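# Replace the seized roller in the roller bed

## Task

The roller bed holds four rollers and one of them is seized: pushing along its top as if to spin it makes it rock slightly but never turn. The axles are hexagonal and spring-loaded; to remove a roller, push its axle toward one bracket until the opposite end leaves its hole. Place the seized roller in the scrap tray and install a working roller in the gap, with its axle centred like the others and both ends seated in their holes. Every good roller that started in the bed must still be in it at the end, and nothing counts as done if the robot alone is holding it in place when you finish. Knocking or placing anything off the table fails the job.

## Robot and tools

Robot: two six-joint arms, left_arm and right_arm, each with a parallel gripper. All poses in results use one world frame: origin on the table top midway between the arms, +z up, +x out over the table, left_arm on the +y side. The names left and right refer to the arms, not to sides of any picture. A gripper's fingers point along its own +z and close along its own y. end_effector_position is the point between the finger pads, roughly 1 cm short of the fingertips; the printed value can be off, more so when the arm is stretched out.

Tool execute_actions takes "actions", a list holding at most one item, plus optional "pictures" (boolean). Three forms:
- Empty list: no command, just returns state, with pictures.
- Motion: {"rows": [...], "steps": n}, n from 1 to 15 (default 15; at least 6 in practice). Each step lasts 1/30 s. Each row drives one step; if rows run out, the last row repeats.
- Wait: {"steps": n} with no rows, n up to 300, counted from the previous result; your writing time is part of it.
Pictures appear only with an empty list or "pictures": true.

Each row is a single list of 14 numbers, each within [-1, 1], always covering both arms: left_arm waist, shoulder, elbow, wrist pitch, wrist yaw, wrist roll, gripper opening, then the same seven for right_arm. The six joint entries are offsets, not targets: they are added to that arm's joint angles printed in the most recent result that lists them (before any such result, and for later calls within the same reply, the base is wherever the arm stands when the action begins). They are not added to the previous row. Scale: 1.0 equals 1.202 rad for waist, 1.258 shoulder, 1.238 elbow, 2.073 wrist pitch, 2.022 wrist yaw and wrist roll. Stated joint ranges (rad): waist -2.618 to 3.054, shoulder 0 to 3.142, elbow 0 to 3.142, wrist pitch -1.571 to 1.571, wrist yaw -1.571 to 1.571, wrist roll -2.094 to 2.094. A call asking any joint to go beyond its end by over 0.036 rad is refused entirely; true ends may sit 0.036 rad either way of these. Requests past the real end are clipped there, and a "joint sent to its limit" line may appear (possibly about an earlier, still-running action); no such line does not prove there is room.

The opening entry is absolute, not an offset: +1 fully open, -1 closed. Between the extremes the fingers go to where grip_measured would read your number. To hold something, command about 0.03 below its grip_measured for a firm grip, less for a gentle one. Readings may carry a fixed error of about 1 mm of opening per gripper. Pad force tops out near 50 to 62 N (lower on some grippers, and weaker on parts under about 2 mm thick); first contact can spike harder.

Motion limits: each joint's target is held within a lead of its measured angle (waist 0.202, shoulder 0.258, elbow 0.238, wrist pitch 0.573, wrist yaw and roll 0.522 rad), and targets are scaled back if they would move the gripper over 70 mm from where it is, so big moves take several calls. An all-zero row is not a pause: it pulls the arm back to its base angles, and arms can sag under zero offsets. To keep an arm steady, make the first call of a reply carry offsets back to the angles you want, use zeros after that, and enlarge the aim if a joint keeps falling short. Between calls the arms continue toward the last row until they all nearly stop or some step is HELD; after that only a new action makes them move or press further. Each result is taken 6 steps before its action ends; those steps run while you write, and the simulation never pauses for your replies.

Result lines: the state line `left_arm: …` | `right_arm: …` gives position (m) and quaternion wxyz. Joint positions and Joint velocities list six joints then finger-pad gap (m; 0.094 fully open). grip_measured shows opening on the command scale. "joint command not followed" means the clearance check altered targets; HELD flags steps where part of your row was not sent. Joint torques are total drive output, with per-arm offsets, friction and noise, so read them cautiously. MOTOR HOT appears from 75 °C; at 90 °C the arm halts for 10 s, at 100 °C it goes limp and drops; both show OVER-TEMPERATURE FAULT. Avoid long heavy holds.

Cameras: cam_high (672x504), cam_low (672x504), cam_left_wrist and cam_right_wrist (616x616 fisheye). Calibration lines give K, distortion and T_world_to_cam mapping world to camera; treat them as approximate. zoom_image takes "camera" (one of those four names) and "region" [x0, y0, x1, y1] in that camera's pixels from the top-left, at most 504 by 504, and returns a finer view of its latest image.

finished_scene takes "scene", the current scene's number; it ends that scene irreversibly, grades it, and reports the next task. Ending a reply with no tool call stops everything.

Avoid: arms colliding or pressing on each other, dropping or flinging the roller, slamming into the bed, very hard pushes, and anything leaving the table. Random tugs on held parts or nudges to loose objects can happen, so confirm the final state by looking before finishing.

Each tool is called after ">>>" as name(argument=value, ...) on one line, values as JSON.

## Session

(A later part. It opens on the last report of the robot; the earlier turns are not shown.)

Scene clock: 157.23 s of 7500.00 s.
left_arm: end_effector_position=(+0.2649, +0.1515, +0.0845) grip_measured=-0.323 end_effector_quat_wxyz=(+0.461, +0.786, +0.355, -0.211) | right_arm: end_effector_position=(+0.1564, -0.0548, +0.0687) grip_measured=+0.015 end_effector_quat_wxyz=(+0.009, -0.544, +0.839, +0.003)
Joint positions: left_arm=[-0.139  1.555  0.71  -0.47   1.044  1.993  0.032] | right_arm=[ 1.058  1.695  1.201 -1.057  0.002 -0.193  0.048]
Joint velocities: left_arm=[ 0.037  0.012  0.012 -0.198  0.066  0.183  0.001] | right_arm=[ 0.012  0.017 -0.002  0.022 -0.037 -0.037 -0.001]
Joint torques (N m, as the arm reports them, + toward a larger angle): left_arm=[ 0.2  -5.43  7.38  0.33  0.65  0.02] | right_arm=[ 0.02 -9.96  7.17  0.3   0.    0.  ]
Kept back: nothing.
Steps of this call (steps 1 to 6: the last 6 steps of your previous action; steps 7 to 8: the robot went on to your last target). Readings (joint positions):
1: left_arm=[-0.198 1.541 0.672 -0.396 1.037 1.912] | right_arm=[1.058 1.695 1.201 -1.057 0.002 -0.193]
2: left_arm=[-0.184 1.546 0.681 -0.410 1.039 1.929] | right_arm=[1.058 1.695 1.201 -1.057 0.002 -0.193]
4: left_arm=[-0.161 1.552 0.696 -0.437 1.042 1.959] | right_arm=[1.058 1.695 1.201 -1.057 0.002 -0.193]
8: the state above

>>> execute_actions(actions=[{"rows": [[0.005,0.012,0.023,-0.025,0.014,0.011,-0.32,0.0,-0.036,0.002,-0.002,0.0,0.0,0.0],[0.005,0.012,0.023,-0.025,0.014,0.011,-0.32,0.0,-0.026,0.004,-0.002,0.0,0.0,0.04],[0.005,0.012,0.023,-0.025,0.014,0.011,-0.32,0.0,-0.016,0.006,-0.002,0.0,0.0,0.14],[0.005,0.012,0.023,-0.025,0.014,0.011,-0.32,0.0,-0.010,0.010,-0.002,0.0,0.0,0.26],[0.005,0.012,0.023,-0.025,0.014,0.011,-0.32,0.0,-0.010,0.018,-0.006,0.0,0.0,0.38],[0.005,0.012,0.023,-0.025,0.014,0.011,-0.32,0.0,-0.010,0.028,-0.014,0.0,0.0,0.4],[0.005,0.012,0.023,-0.025,0.014,0.011,-0.32,0.0,-0.010,0.040,-0.025,0.0,0.0,0.4],[0.005,0.012,0.023,-0.025,0.014,0.011,-0.32,0.0,-0.010,0.056,-0.038,0.0,0.0,0.4],[0.005,0.012,0.023,-0.025,0.014,0.011,-0.32,0.0,-0.010,0.075,-0.052,0.0,0.0,0.4],[0.005,0.012,0.023,-0.025,0.014,0.011,-0.32,0.0,-0.010,0.096,-0.066,0.0,0.0,0.4],[0.005,0.012,0.023,-0.025,0.014,0.011,-0.32,0.0,-0.010,0.118,-0.080,0.0,0.0,0.4],[0.005,0.012,0.023,-0.025,0.014,0.011,-0.32,0.0,-0.010,0.139,-0.092,0.0,0.0,0.4],[0.005,0.012,0.023,-0.025,0.014,0.011,-0.32,0.0,-0.010,0.157,-0.100,0.0,0.0,0.4],[0.005,0.012,0.023,-0.025,0.014,0.011,-0.32,0.0,-0.010,0.170,-0.104,0.0,0.0,0.4],[0.005,0.012,0.023,-0.025,0.014,0.011,-0.32,0.0,-0.010,0.178,-0.105,0.0,0.0,0.4]], "steps": 15}])

>>> execute_actions(actions=[{"steps": 14}], pictures=true)

>>> zoom_image(camera="cam_high", region=[190, 280, 350, 400])

>>> zoom_image(camera="cam_left_wrist", region=[180, 220, 400, 400])

Scene clock: 158.63 s of 7500.00 s.
left_arm: end_effector_position=(+0.2607, +0.1519, +0.0840) grip_measured=-0.323 end_effector_quat_wxyz=(+0.458, +0.787, +0.352, -0.216) | right_arm: end_effector_position=(+0.1550, -0.0568, +0.0743) grip_measured=+0.397 end_effector_quat_wxyz=(+0.003, -0.544, +0.839, +0.000)
Joint positions: left_arm=[-0.139  1.555  0.711 -0.497  1.047  2.016  0.032] | right_arm=[ 1.058  1.695  1.223 -1.094  0.002 -0.193  0.066]
Joint velocities: left_arm=[-0.007 -0.017 -0.002  0.007 -0.007  0.081 -0.001] | right_arm=[-0.012  0.022  0.432 -0.52  -0.081 -0.007  0.001]
Joint torques (N m, as the arm reports them, + toward a larger angle): left_arm=[ 0.24 -5.59  7.5   0.34  0.67 -0.03] | right_arm=[ 0.02 -7.01 10.94  0.47  0.02 -0.01]
Steps of this call (steps 1 to 30: the robot went on to your last target; steps 31 to 33: nothing new was sent; steps 34 to 42: the first 9 steps of this action). Readings (joint positions):
34: left_arm=[-0.139 1.555 0.711 -0.497 1.047 2.016] | right_arm=[1.058 1.695 1.201 -1.057 0.002 -0.193]
35: left_arm=[-0.139 1.555 0.711 -0.497 1.047 2.016] | right_arm=[1.058 1.695 1.201 -1.057 0.002 -0.193]
37: left_arm=[-0.139 1.555 0.711 -0.497 1.047 2.016] | right_arm=[1.058 1.695 1.201 -1.057 0.002 -0.193]
41: left_arm=[-0.139 1.555 0.711 -0.497 1.047 2.016] | right_arm=[1.058 1.695 1.211 -1.078 0.002 -0.193]
42: the state above

Scene clock: 159.10 s of 7500.00 s.
left_arm: end_effector_position=(+0.2607, +0.1519, +0.0840) grip_measured=-0.323 end_effector_quat_wxyz=(+0.458, +0.787, +0.352, -0.216) | right_arm: end_effector_position=(+0.1616, -0.0474, +0.1181) grip_measured=+0.397 end_effector_quat_wxyz=(+0.012, -0.544, +0.839, +0.004)
Joint positions: left_arm=[-0.139  1.555  0.711 -0.497  1.047  2.016  0.032] | right_arm=[ 1.058  1.695  1.399 -1.249  0.002 -0.193  0.066]
Joint velocities: left_arm=[-0.012  0.012 -0.012 -0.095  0.007 -0.007 -0.   ] | right_arm=[-0.017  0.002 -0.007 -0.095  0.007 -0.007  0.   ]
Joint torques (N m, as the arm reports them, + toward a larger angle): left_arm=[ 0.2  -5.68  7.62  0.33  0.67 -0.04] | right_arm=[ 0.02 -7.17  9.25  0.25  0.02 -0.01]
Kept back: nothing.
Steps of this call (steps 1 to 6: the last 6 steps of your previous action; steps 7 to 14: the robot went on to your last target). Readings (joint positions):
1: left_arm=[-0.139 1.555 0.711 -0.497 1.047 2.016] | right_arm=[1.058 1.695 1.241 -1.113 0.002 -0.193]
2: left_arm=[-0.139 1.555 0.711 -0.497 1.047 2.016] | right_arm=[1.058 1.695 1.264 -1.134 0.002 -0.193]
4: left_arm=[-0.139 1.555 0.711 -0.497 1.047 2.016] | right_arm=[1.058 1.695 1.318 -1.174 0.002 -0.193]
8: left_arm=[-0.139 1.555 0.711 -0.497 1.047 2.016] | right_arm=[1.058 1.695 1.394 -1.217 0.002 -0.193]
14: the state above
camera_calibration (this result's frames):
cam_left_wrist: T_world_to_cam=[[-0.514117, 0.36884, -0.774365, 0.148038], [0.723922, 0.670805, -0.161114, -0.250571], [0.460022, -0.643411, -0.611883, 0.132167], [0, 0, 0, 1]] pos_world=[0.196703, 0.198519, 0.155136]
cam_right_wrist: T_world_to_cam=[[0.947911, -0.306077, 0.088211, -0.182555], [-0.28116, -0.67381, 0.683323, -0.0385257], [-0.149712, -0.672531, -0.724768, 0.184272], [0, 0, 0, 1]] pos_world=[0.189802, 0.0420937, 0.175983]

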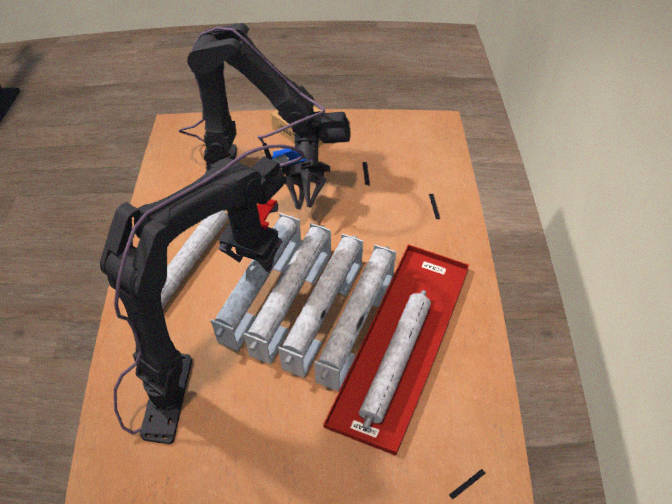

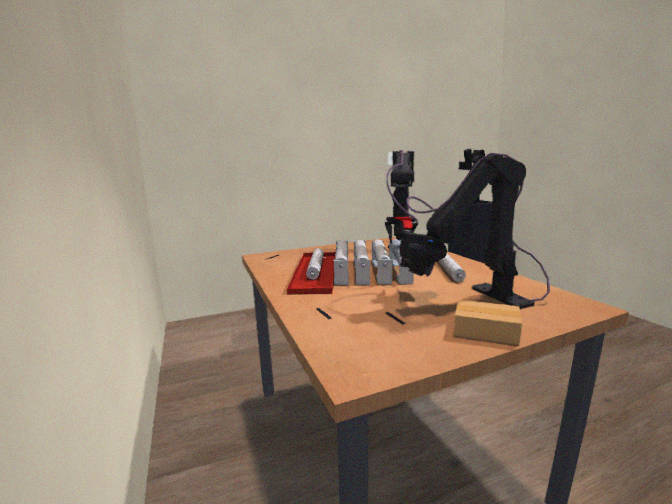

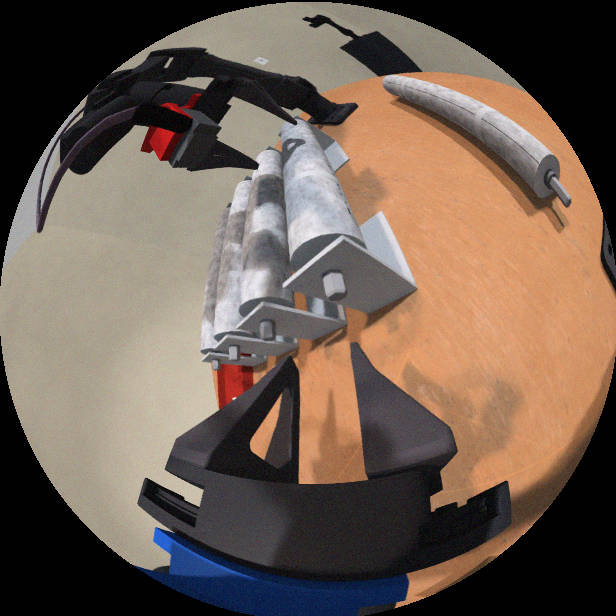

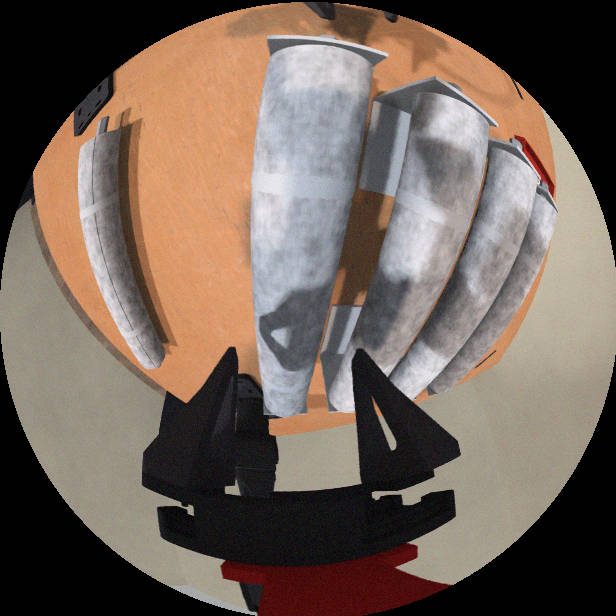

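Region (190, 280, 350, 400) of cam_high's 672x504 image, scaled by 3.150, with more detail than that image has; it fills the top 378 rows of this view, and the rest is white.

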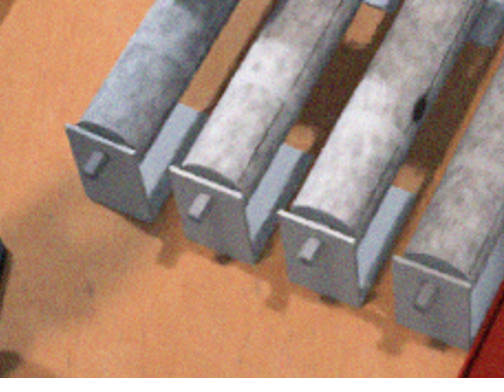

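Region (180, 220, 400, 400) of cam_left_wrist's 616x616 image, scaled by 2.291, with more detail than that image has; it fills the top 412 rows of this view, and the rest is white.

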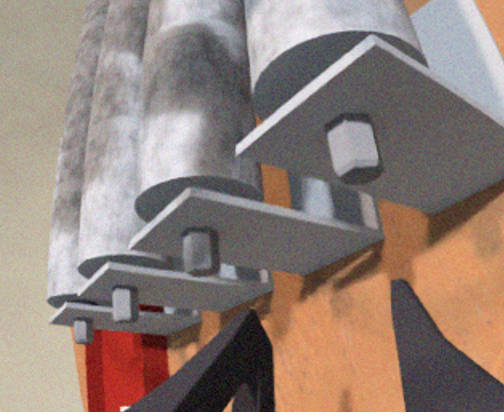

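>>> zoom_image(camera="cam_left_wrist", region=[270, 130, 390, 270])

>>> execute_actions(actions=[{"rows": [[0.004,0.012,0.022,-0.012,0.012,0.0,-0.32,0.002,-0.010,0.004,-0.006,0.0,0.0,0.4],[0.004,0.012,0.022,-0.012,0.012,0.0,-0.32,0.004,-0.010,-0.012,0.002,0.0,0.0,0.4],[0.004,0.012,0.022,-0.012,0.012,0.0,-0.32,0.007,-0.010,-0.024,0.009,0.0,0.0,0.4],[0.004,0.012,0.022,-0.012,0.012,0.0,-0.32,0.011,-0.010,-0.035,0.015,0.0,0.002,0.4],[0.004,0.012,0.022,-0.012,0.012,0.0,-0.32,0.016,-0.010,-0.045,0.020,-0.002,0.005,0.4],[0.004,0.012,0.022,-0.012,0.012,0.0,-0.32,0.022,-0.010,-0.054,0.023,-0.004,0.009,0.4],[0.004,0.012,0.022,-0.012,0.012,0.0,-0.32,0.029,-0.010,-0.061,0.024,-0.004,0.013,0.4],[0.004,0.012,0.022,-0.012,0.012,0.0,-0.32,0.037,-0.010,-0.065,0.024,-0.004,0.018,0.4],[0.004,0.012,0.022,-0.012,0.012,0.0,-0.32,0.045,-0.010,-0.067,0.024,-0.004,0.023,0.4],[0.004,0.012,0.022,-0.012,0.012,0.0,-0.32,0.053,-0.010,-0.067,0.024,-0.004,0.028,0.4],[0.004,0.012,0.022,-0.012,0.012,0.0,-0.32,0.061,-0.010,-0.064,0.024,-0.004,0.033,0.4],[0.004,0.012,0.022,-0.012,0.012,0.0,-0.32,0.069,-0.010,-0.058,0.024,-0.005,0.038,0.4],[0.004,0.012,0.022,-0.012,0.012,0.0,-0.32,0.077,-0.010,-0.052,0.024,-0.006,0.043,0.4],[0.004,0.012,0.022,-0.012,0.012,0.0,-0.32,0.085,-0.010,-0.046,0.024,-0.007,0.048,0.4],[0.004,0.012,0.022,-0.012,0.012,0.0,-0.32,0.093,-0.010,-0.042,0.024,-0.008,0.053,0.4]], "steps": 15}])

>>> execute_actions(actions=[{"rows": [[0.004,0.012,0.022,-0.012,0.012,0.0,-0.32,0.030,-0.010,0.004,0.0,-0.012,0.012,0.4],[0.004,0.012,0.022,-0.012,0.012,0.0,-0.32,0.038,-0.010,0.004,0.0,-0.014,0.017,0.4],[0.004,0.012,0.022,-0.012,0.012,0.0,-0.32,0.046,-0.010,0.004,0.0,-0.016,0.022,0.4],[0.004,0.012,0.022,-0.012,0.012,0.0,-0.32,0.054,-0.010,0.002,0.0,-0.016,0.027,0.4],[0.004,0.012,0.022,-0.012,0.012,0.0,-0.32,0.062,-0.010,0.000,0.0,-0.016,0.032,0.4],[0.004,0.012,0.022,-0.012,0.012,0.0,-0.32,0.070,-0.010,-0.003,0.0,-0.016,0.037,0.4],[0.004,0.012,0.022,-0.012,0.012,0.0,-0.32,0.078,-0.010,-0.006,0.0,-0.016,0.042,0.4],[0.004,0.012,0.022,-0.012,0.012,0.0,-0.32,0.086,-0.010,-0.008,0.0,-0.016,0.047,0.4],[0.004,0.012,0.022,-0.012,0.012,0.0,-0.32,0.094,-0.010,-0.008,0.0,-0.016,0.052,0.4],[0.004,0.012,0.022,-0.012,0.012,0.0,-0.32,0.102,-0.010,-0.008,0.0,-0.016,0.057,0.4],[0.004,0.012,0.022,-0.012,0.012,0.0,-0.32,0.110,-0.010,-0.008,0.0,-0.016,0.062,0.4],[0.004,0.012,0.022,-0.012,0.012,0.0,-0.32,0.118,-0.010,0.004,0.0,-0.016,0.066,0.4],[0.004,0.012,0.022,-0.012,0.012,0.0,-0.32,0.125,-0.010,0.020,-0.003,-0.016,0.069,0.4],[0.004,0.012,0.022,-0.012,0.012,0.0,-0.32,0.130,-0.010,0.040,-0.010,-0.016,0.071,0.4],[0.004,0.012,0.022,-0.012,0.012,0.0,-0.32,0.133,-0.010,0.060,-0.020,-0.016,0.072,0.4]], "steps": 15}])

>>> execute_actions(actions=[{"steps": 12}], pictures=true)

>>> zoom_image(camera="cam_left_wrist", region=[270, 130, 390, 270])

Region (270, 130, 390, 270) of cam_left_wrist's 616x616 image, scaled by 3.600, with more detail than that image has; it fills the left 432 columns of this view, and the rest is white.

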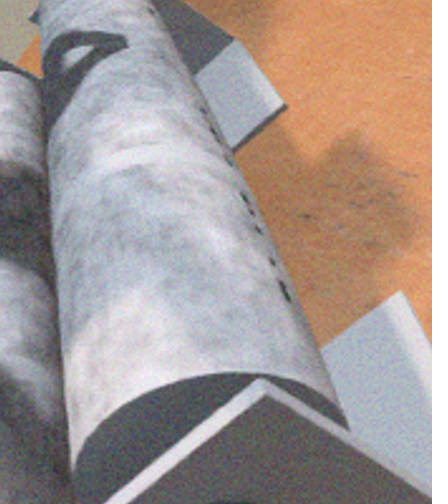

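Scene clock: 160.87 s of 7500.00 s.
left_arm: end_effector_position=(+0.2607, +0.1519, +0.0840) grip_measured=-0.323 end_effector_quat_wxyz=(+0.458, +0.787, +0.352, -0.217) | right_arm: end_effector_position=(+0.1501, -0.0491, +0.1046) grip_measured=+0.397 end_effector_quat_wxyz=(-0.000, -0.549, +0.836, -0.001)
Joint positions: left_arm=[-0.139  1.555  0.711 -0.498  1.047  2.016  0.032] | right_arm=[ 1.086  1.695  1.345 -1.223  0.002 -0.177  0.066]
Joint velocities: left_arm=[ 0.002 -0.012 -0.002 -0.022 -0.051 -0.022 -0.001] | right_arm=[ 0.261 -0.012 -0.252  0.051 -0.007  0.168  0.001]
Joint torques (N m, as the arm reports them, + toward a larger angle): left_arm=[ 0.05 -5.61  7.6   0.26  0.67  0.  ] | right_arm=[ 0.67 -7.15  5.99  0.54 -0.04  0.05]
Steps of this call (steps 1 to 30: the robot went on to your last target; steps 31 to 44: nothing new was sent; steps 45 to 53: the first 9 steps of this action). Readings (joint positions):
45: left_arm=[-0.139 1.555 0.711 -0.497 1.047 2.016] | right_arm=[1.058 1.695 1.399 -1.262 0.002 -0.193]
46: left_arm=[-0.139 1.555 0.711 -0.497 1.047 2.016] | right_arm=[1.058 1.695 1.399 -1.261 0.002 -0.193]
48: left_arm=[-0.139 1.555 0.711 -0.498 1.047 2.016] | right_arm=[1.058 1.695 1.396 -1.253 0.002 -0.193]
52: left_arm=[-0.139 1.555 0.711 -0.498 1.047 2.016] | right_arm=[1.077 1.695 1.355 -1.225 0.002 -0.182]
53: the state above

Scene clock: 161.37 s of 7500.00 s.
left_arm: end_effector_position=(+0.2606, +0.1519, +0.0840) grip_measured=-0.323 end_effector_quat_wxyz=(+0.458, +0.787, +0.353, -0.217) | right_arm: end_effector_position=(+0.1108, -0.0316, +0.1039) grip_measured=+0.398 end_effector_quat_wxyz=(-0.002, -0.564, +0.826, -0.006)
Joint positions: left_arm=[-0.139  1.555  0.711 -0.498  1.047  2.016  0.032] | right_arm=[ 1.232  1.687  1.334 -1.227  0.008 -0.066  0.066]
Joint velocities: left_arm=[-0.012 -0.007 -0.017  0.037 -0.066 -0.007  0.   ] | right_arm=[ 0.305  0.002  0.012  0.007 -0.168  0.198 -0.   ]
Joint torques (N m, as the arm reports them, + toward a larger angle): left_arm=[ 0.24 -5.57  7.59  0.32  0.66 -0.05] | right_arm=[ 0.21 -6.71  6.34  0.4  -0.02  0.05]
Steps of this call (steps 1 to 6: the last 6 steps of your previous action; steps 7 to 15: the first 9 steps of this action, its rows measured from where the robot was after step 6). Readings (joint positions):
6: left_arm=[-0.139 1.555 0.711 -0.498 1.047 2.016] | right_arm=[1.143 1.694 1.334 -1.219 0.014 -0.128]
7: left_arm=[-0.139 1.555 0.711 -0.498 1.047 2.016] | right_arm=[1.150 1.693 1.334 -1.220 0.019 -0.123]
8: left_arm=[-0.139 1.555 0.711 -0.498 1.047 2.016] | right_arm=[1.157 1.692 1.334 -1.221 0.023 -0.118]
10: left_arm=[-0.139 1.555 0.711 -0.498 1.047 2.016] | right_arm=[1.174 1.689 1.334 -1.224 0.028 -0.105]
14: left_arm=[-0.139 1.555 0.711 -0.498 1.047 2.016] | right_arm=[1.220 1.687 1.334 -1.227 0.014 -0.074]
15: the state above

Scene clock: 161.77 s of 7500.00 s.
left_arm: end_effector_position=(+0.2606, +0.1519, +0.0840) grip_measured=-0.323 end_effector_quat_wxyz=(+0.458, +0.787, +0.353, -0.217) | right_arm: end_effector_position=(+0.0923, -0.0140, +0.1157) grip_measured=+0.398 end_effector_quat_wxyz=(+0.006, -0.563, +0.826, +0.011)
Joint positions: left_arm=[-0.139  1.555  0.711 -0.498  1.047  2.016  0.032] | right_arm=[ 1.3    1.687  1.381 -1.242 -0.012  0.004  0.066]
Joint velocities: left_arm=[-0.007 -0.007 -0.002 -0.022  0.081 -0.007  0.001] | right_arm=[ 0.007 -0.017  0.012 -0.037  0.051 -0.007  0.002]
Joint torques (N m, as the arm reports them, + toward a larger angle): left_arm=[ 0.15 -5.46  7.6   0.28  0.67 -0.03] | right_arm=[ 0.38 -6.76  9.74  0.22 -0.02  0.03]
Kept back: nothing.
Steps of this call (steps 1 to 6: the last 6 steps of your previous action; steps 7 to 12: the robot went on to your last target). Readings (joint positions):
1: left_arm=[-0.139 1.555 0.711 -0.498 1.047 2.016] | right_arm=[1.243 1.687 1.334 -1.227 0.004 -0.057]
2: left_arm=[-0.139 1.555 0.711 -0.498 1.047 2.016] | right_arm=[1.254 1.687 1.334 -1.227 0.001 -0.048]
4: left_arm=[-0.139 1.555 0.711 -0.498 1.047 2.016] | right_arm=[1.273 1.687 1.334 -1.227 -0.004 -0.031]
8: left_arm=[-0.139 1.555 0.711 -0.498 1.047 2.016] | right_arm=[1.298 1.687 1.364 -1.242 -0.010 -0.007]
12: the state above
camera_calibration (this result's frames):
cam_left_wrist: T_world_to_cam=[[-0.514701, 0.368929, -0.773935, 0.148053], [0.723801, 0.670823, -0.161583, -0.250434], [0.459561, -0.643341, -0.612304, 0.13236], [0, 0, 0, 1]] pos_world=[0.196639, 0.198529, 0.155162]
cam_right_wrist: T_world_to_cam=[[0.962342, -0.262724, 0.0698143, -0.105041], [-0.237737, -0.688835, 0.684827, -0.0382396], [-0.13183, -0.675635, -0.725354, 0.192916], [0, 0, 0, 1]] pos_world=[0.117426, 0.0764032, 0.173453]

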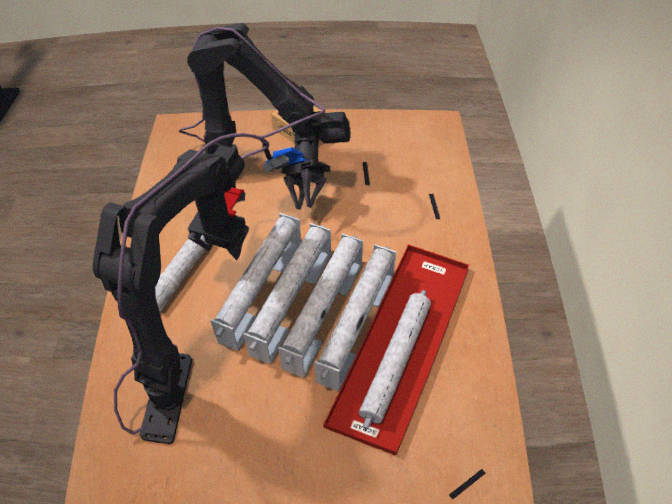

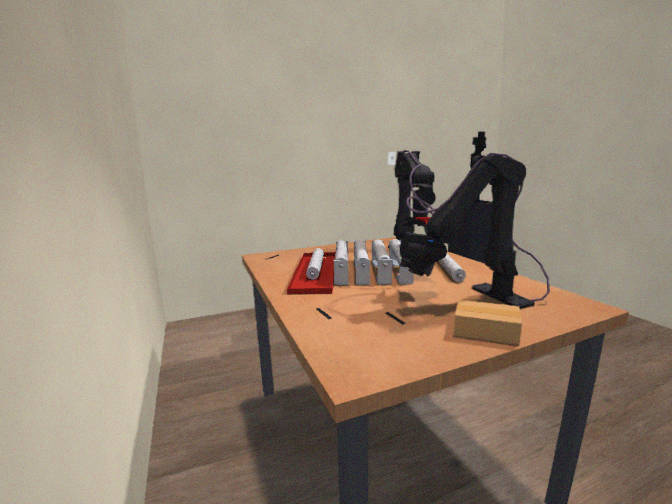

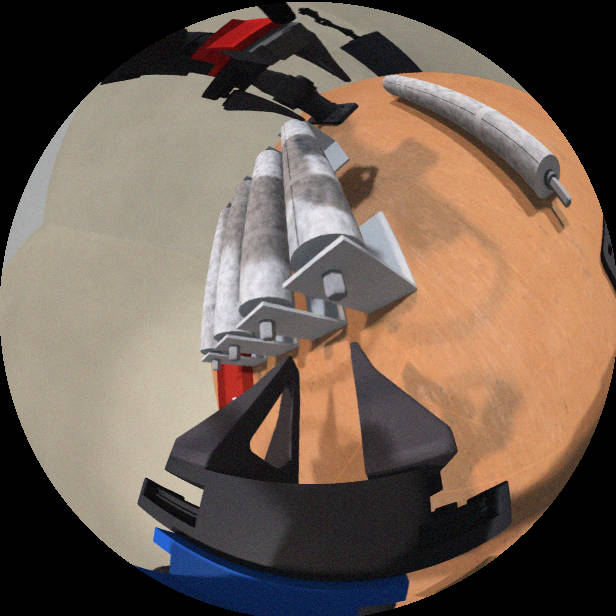

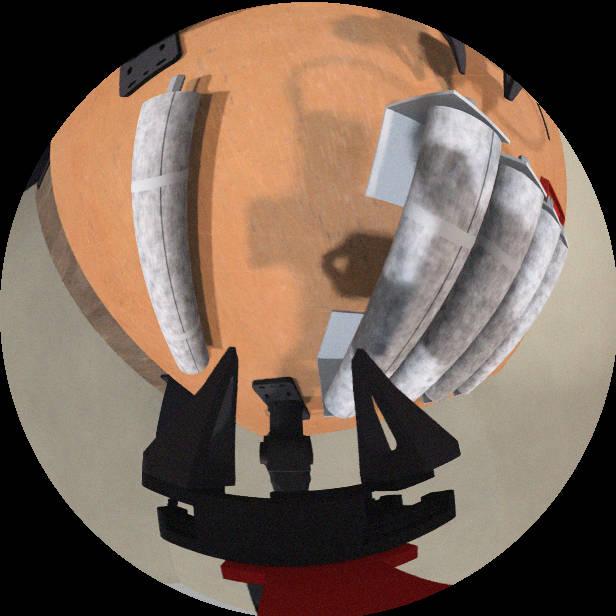

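Region (270, 130, 390, 270) of cam_left_wrist's 616x616 image, scaled by 3.600, with more detail than that image has; it fills the left 432 columns of this view, and the rest is white.

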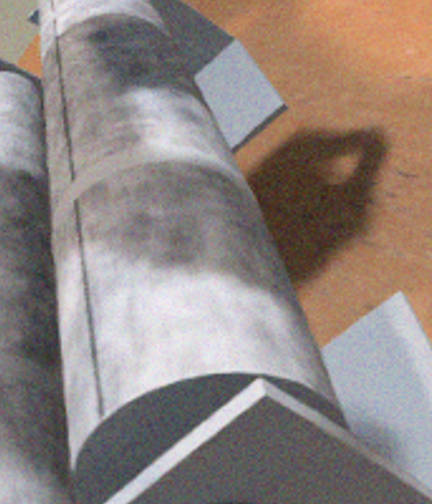

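The new roller turns freely: the seam rotated to the top after the sweep. Finishing scene 1.

>>> finished_scene(scene=1)

The scene is finished: the task was done.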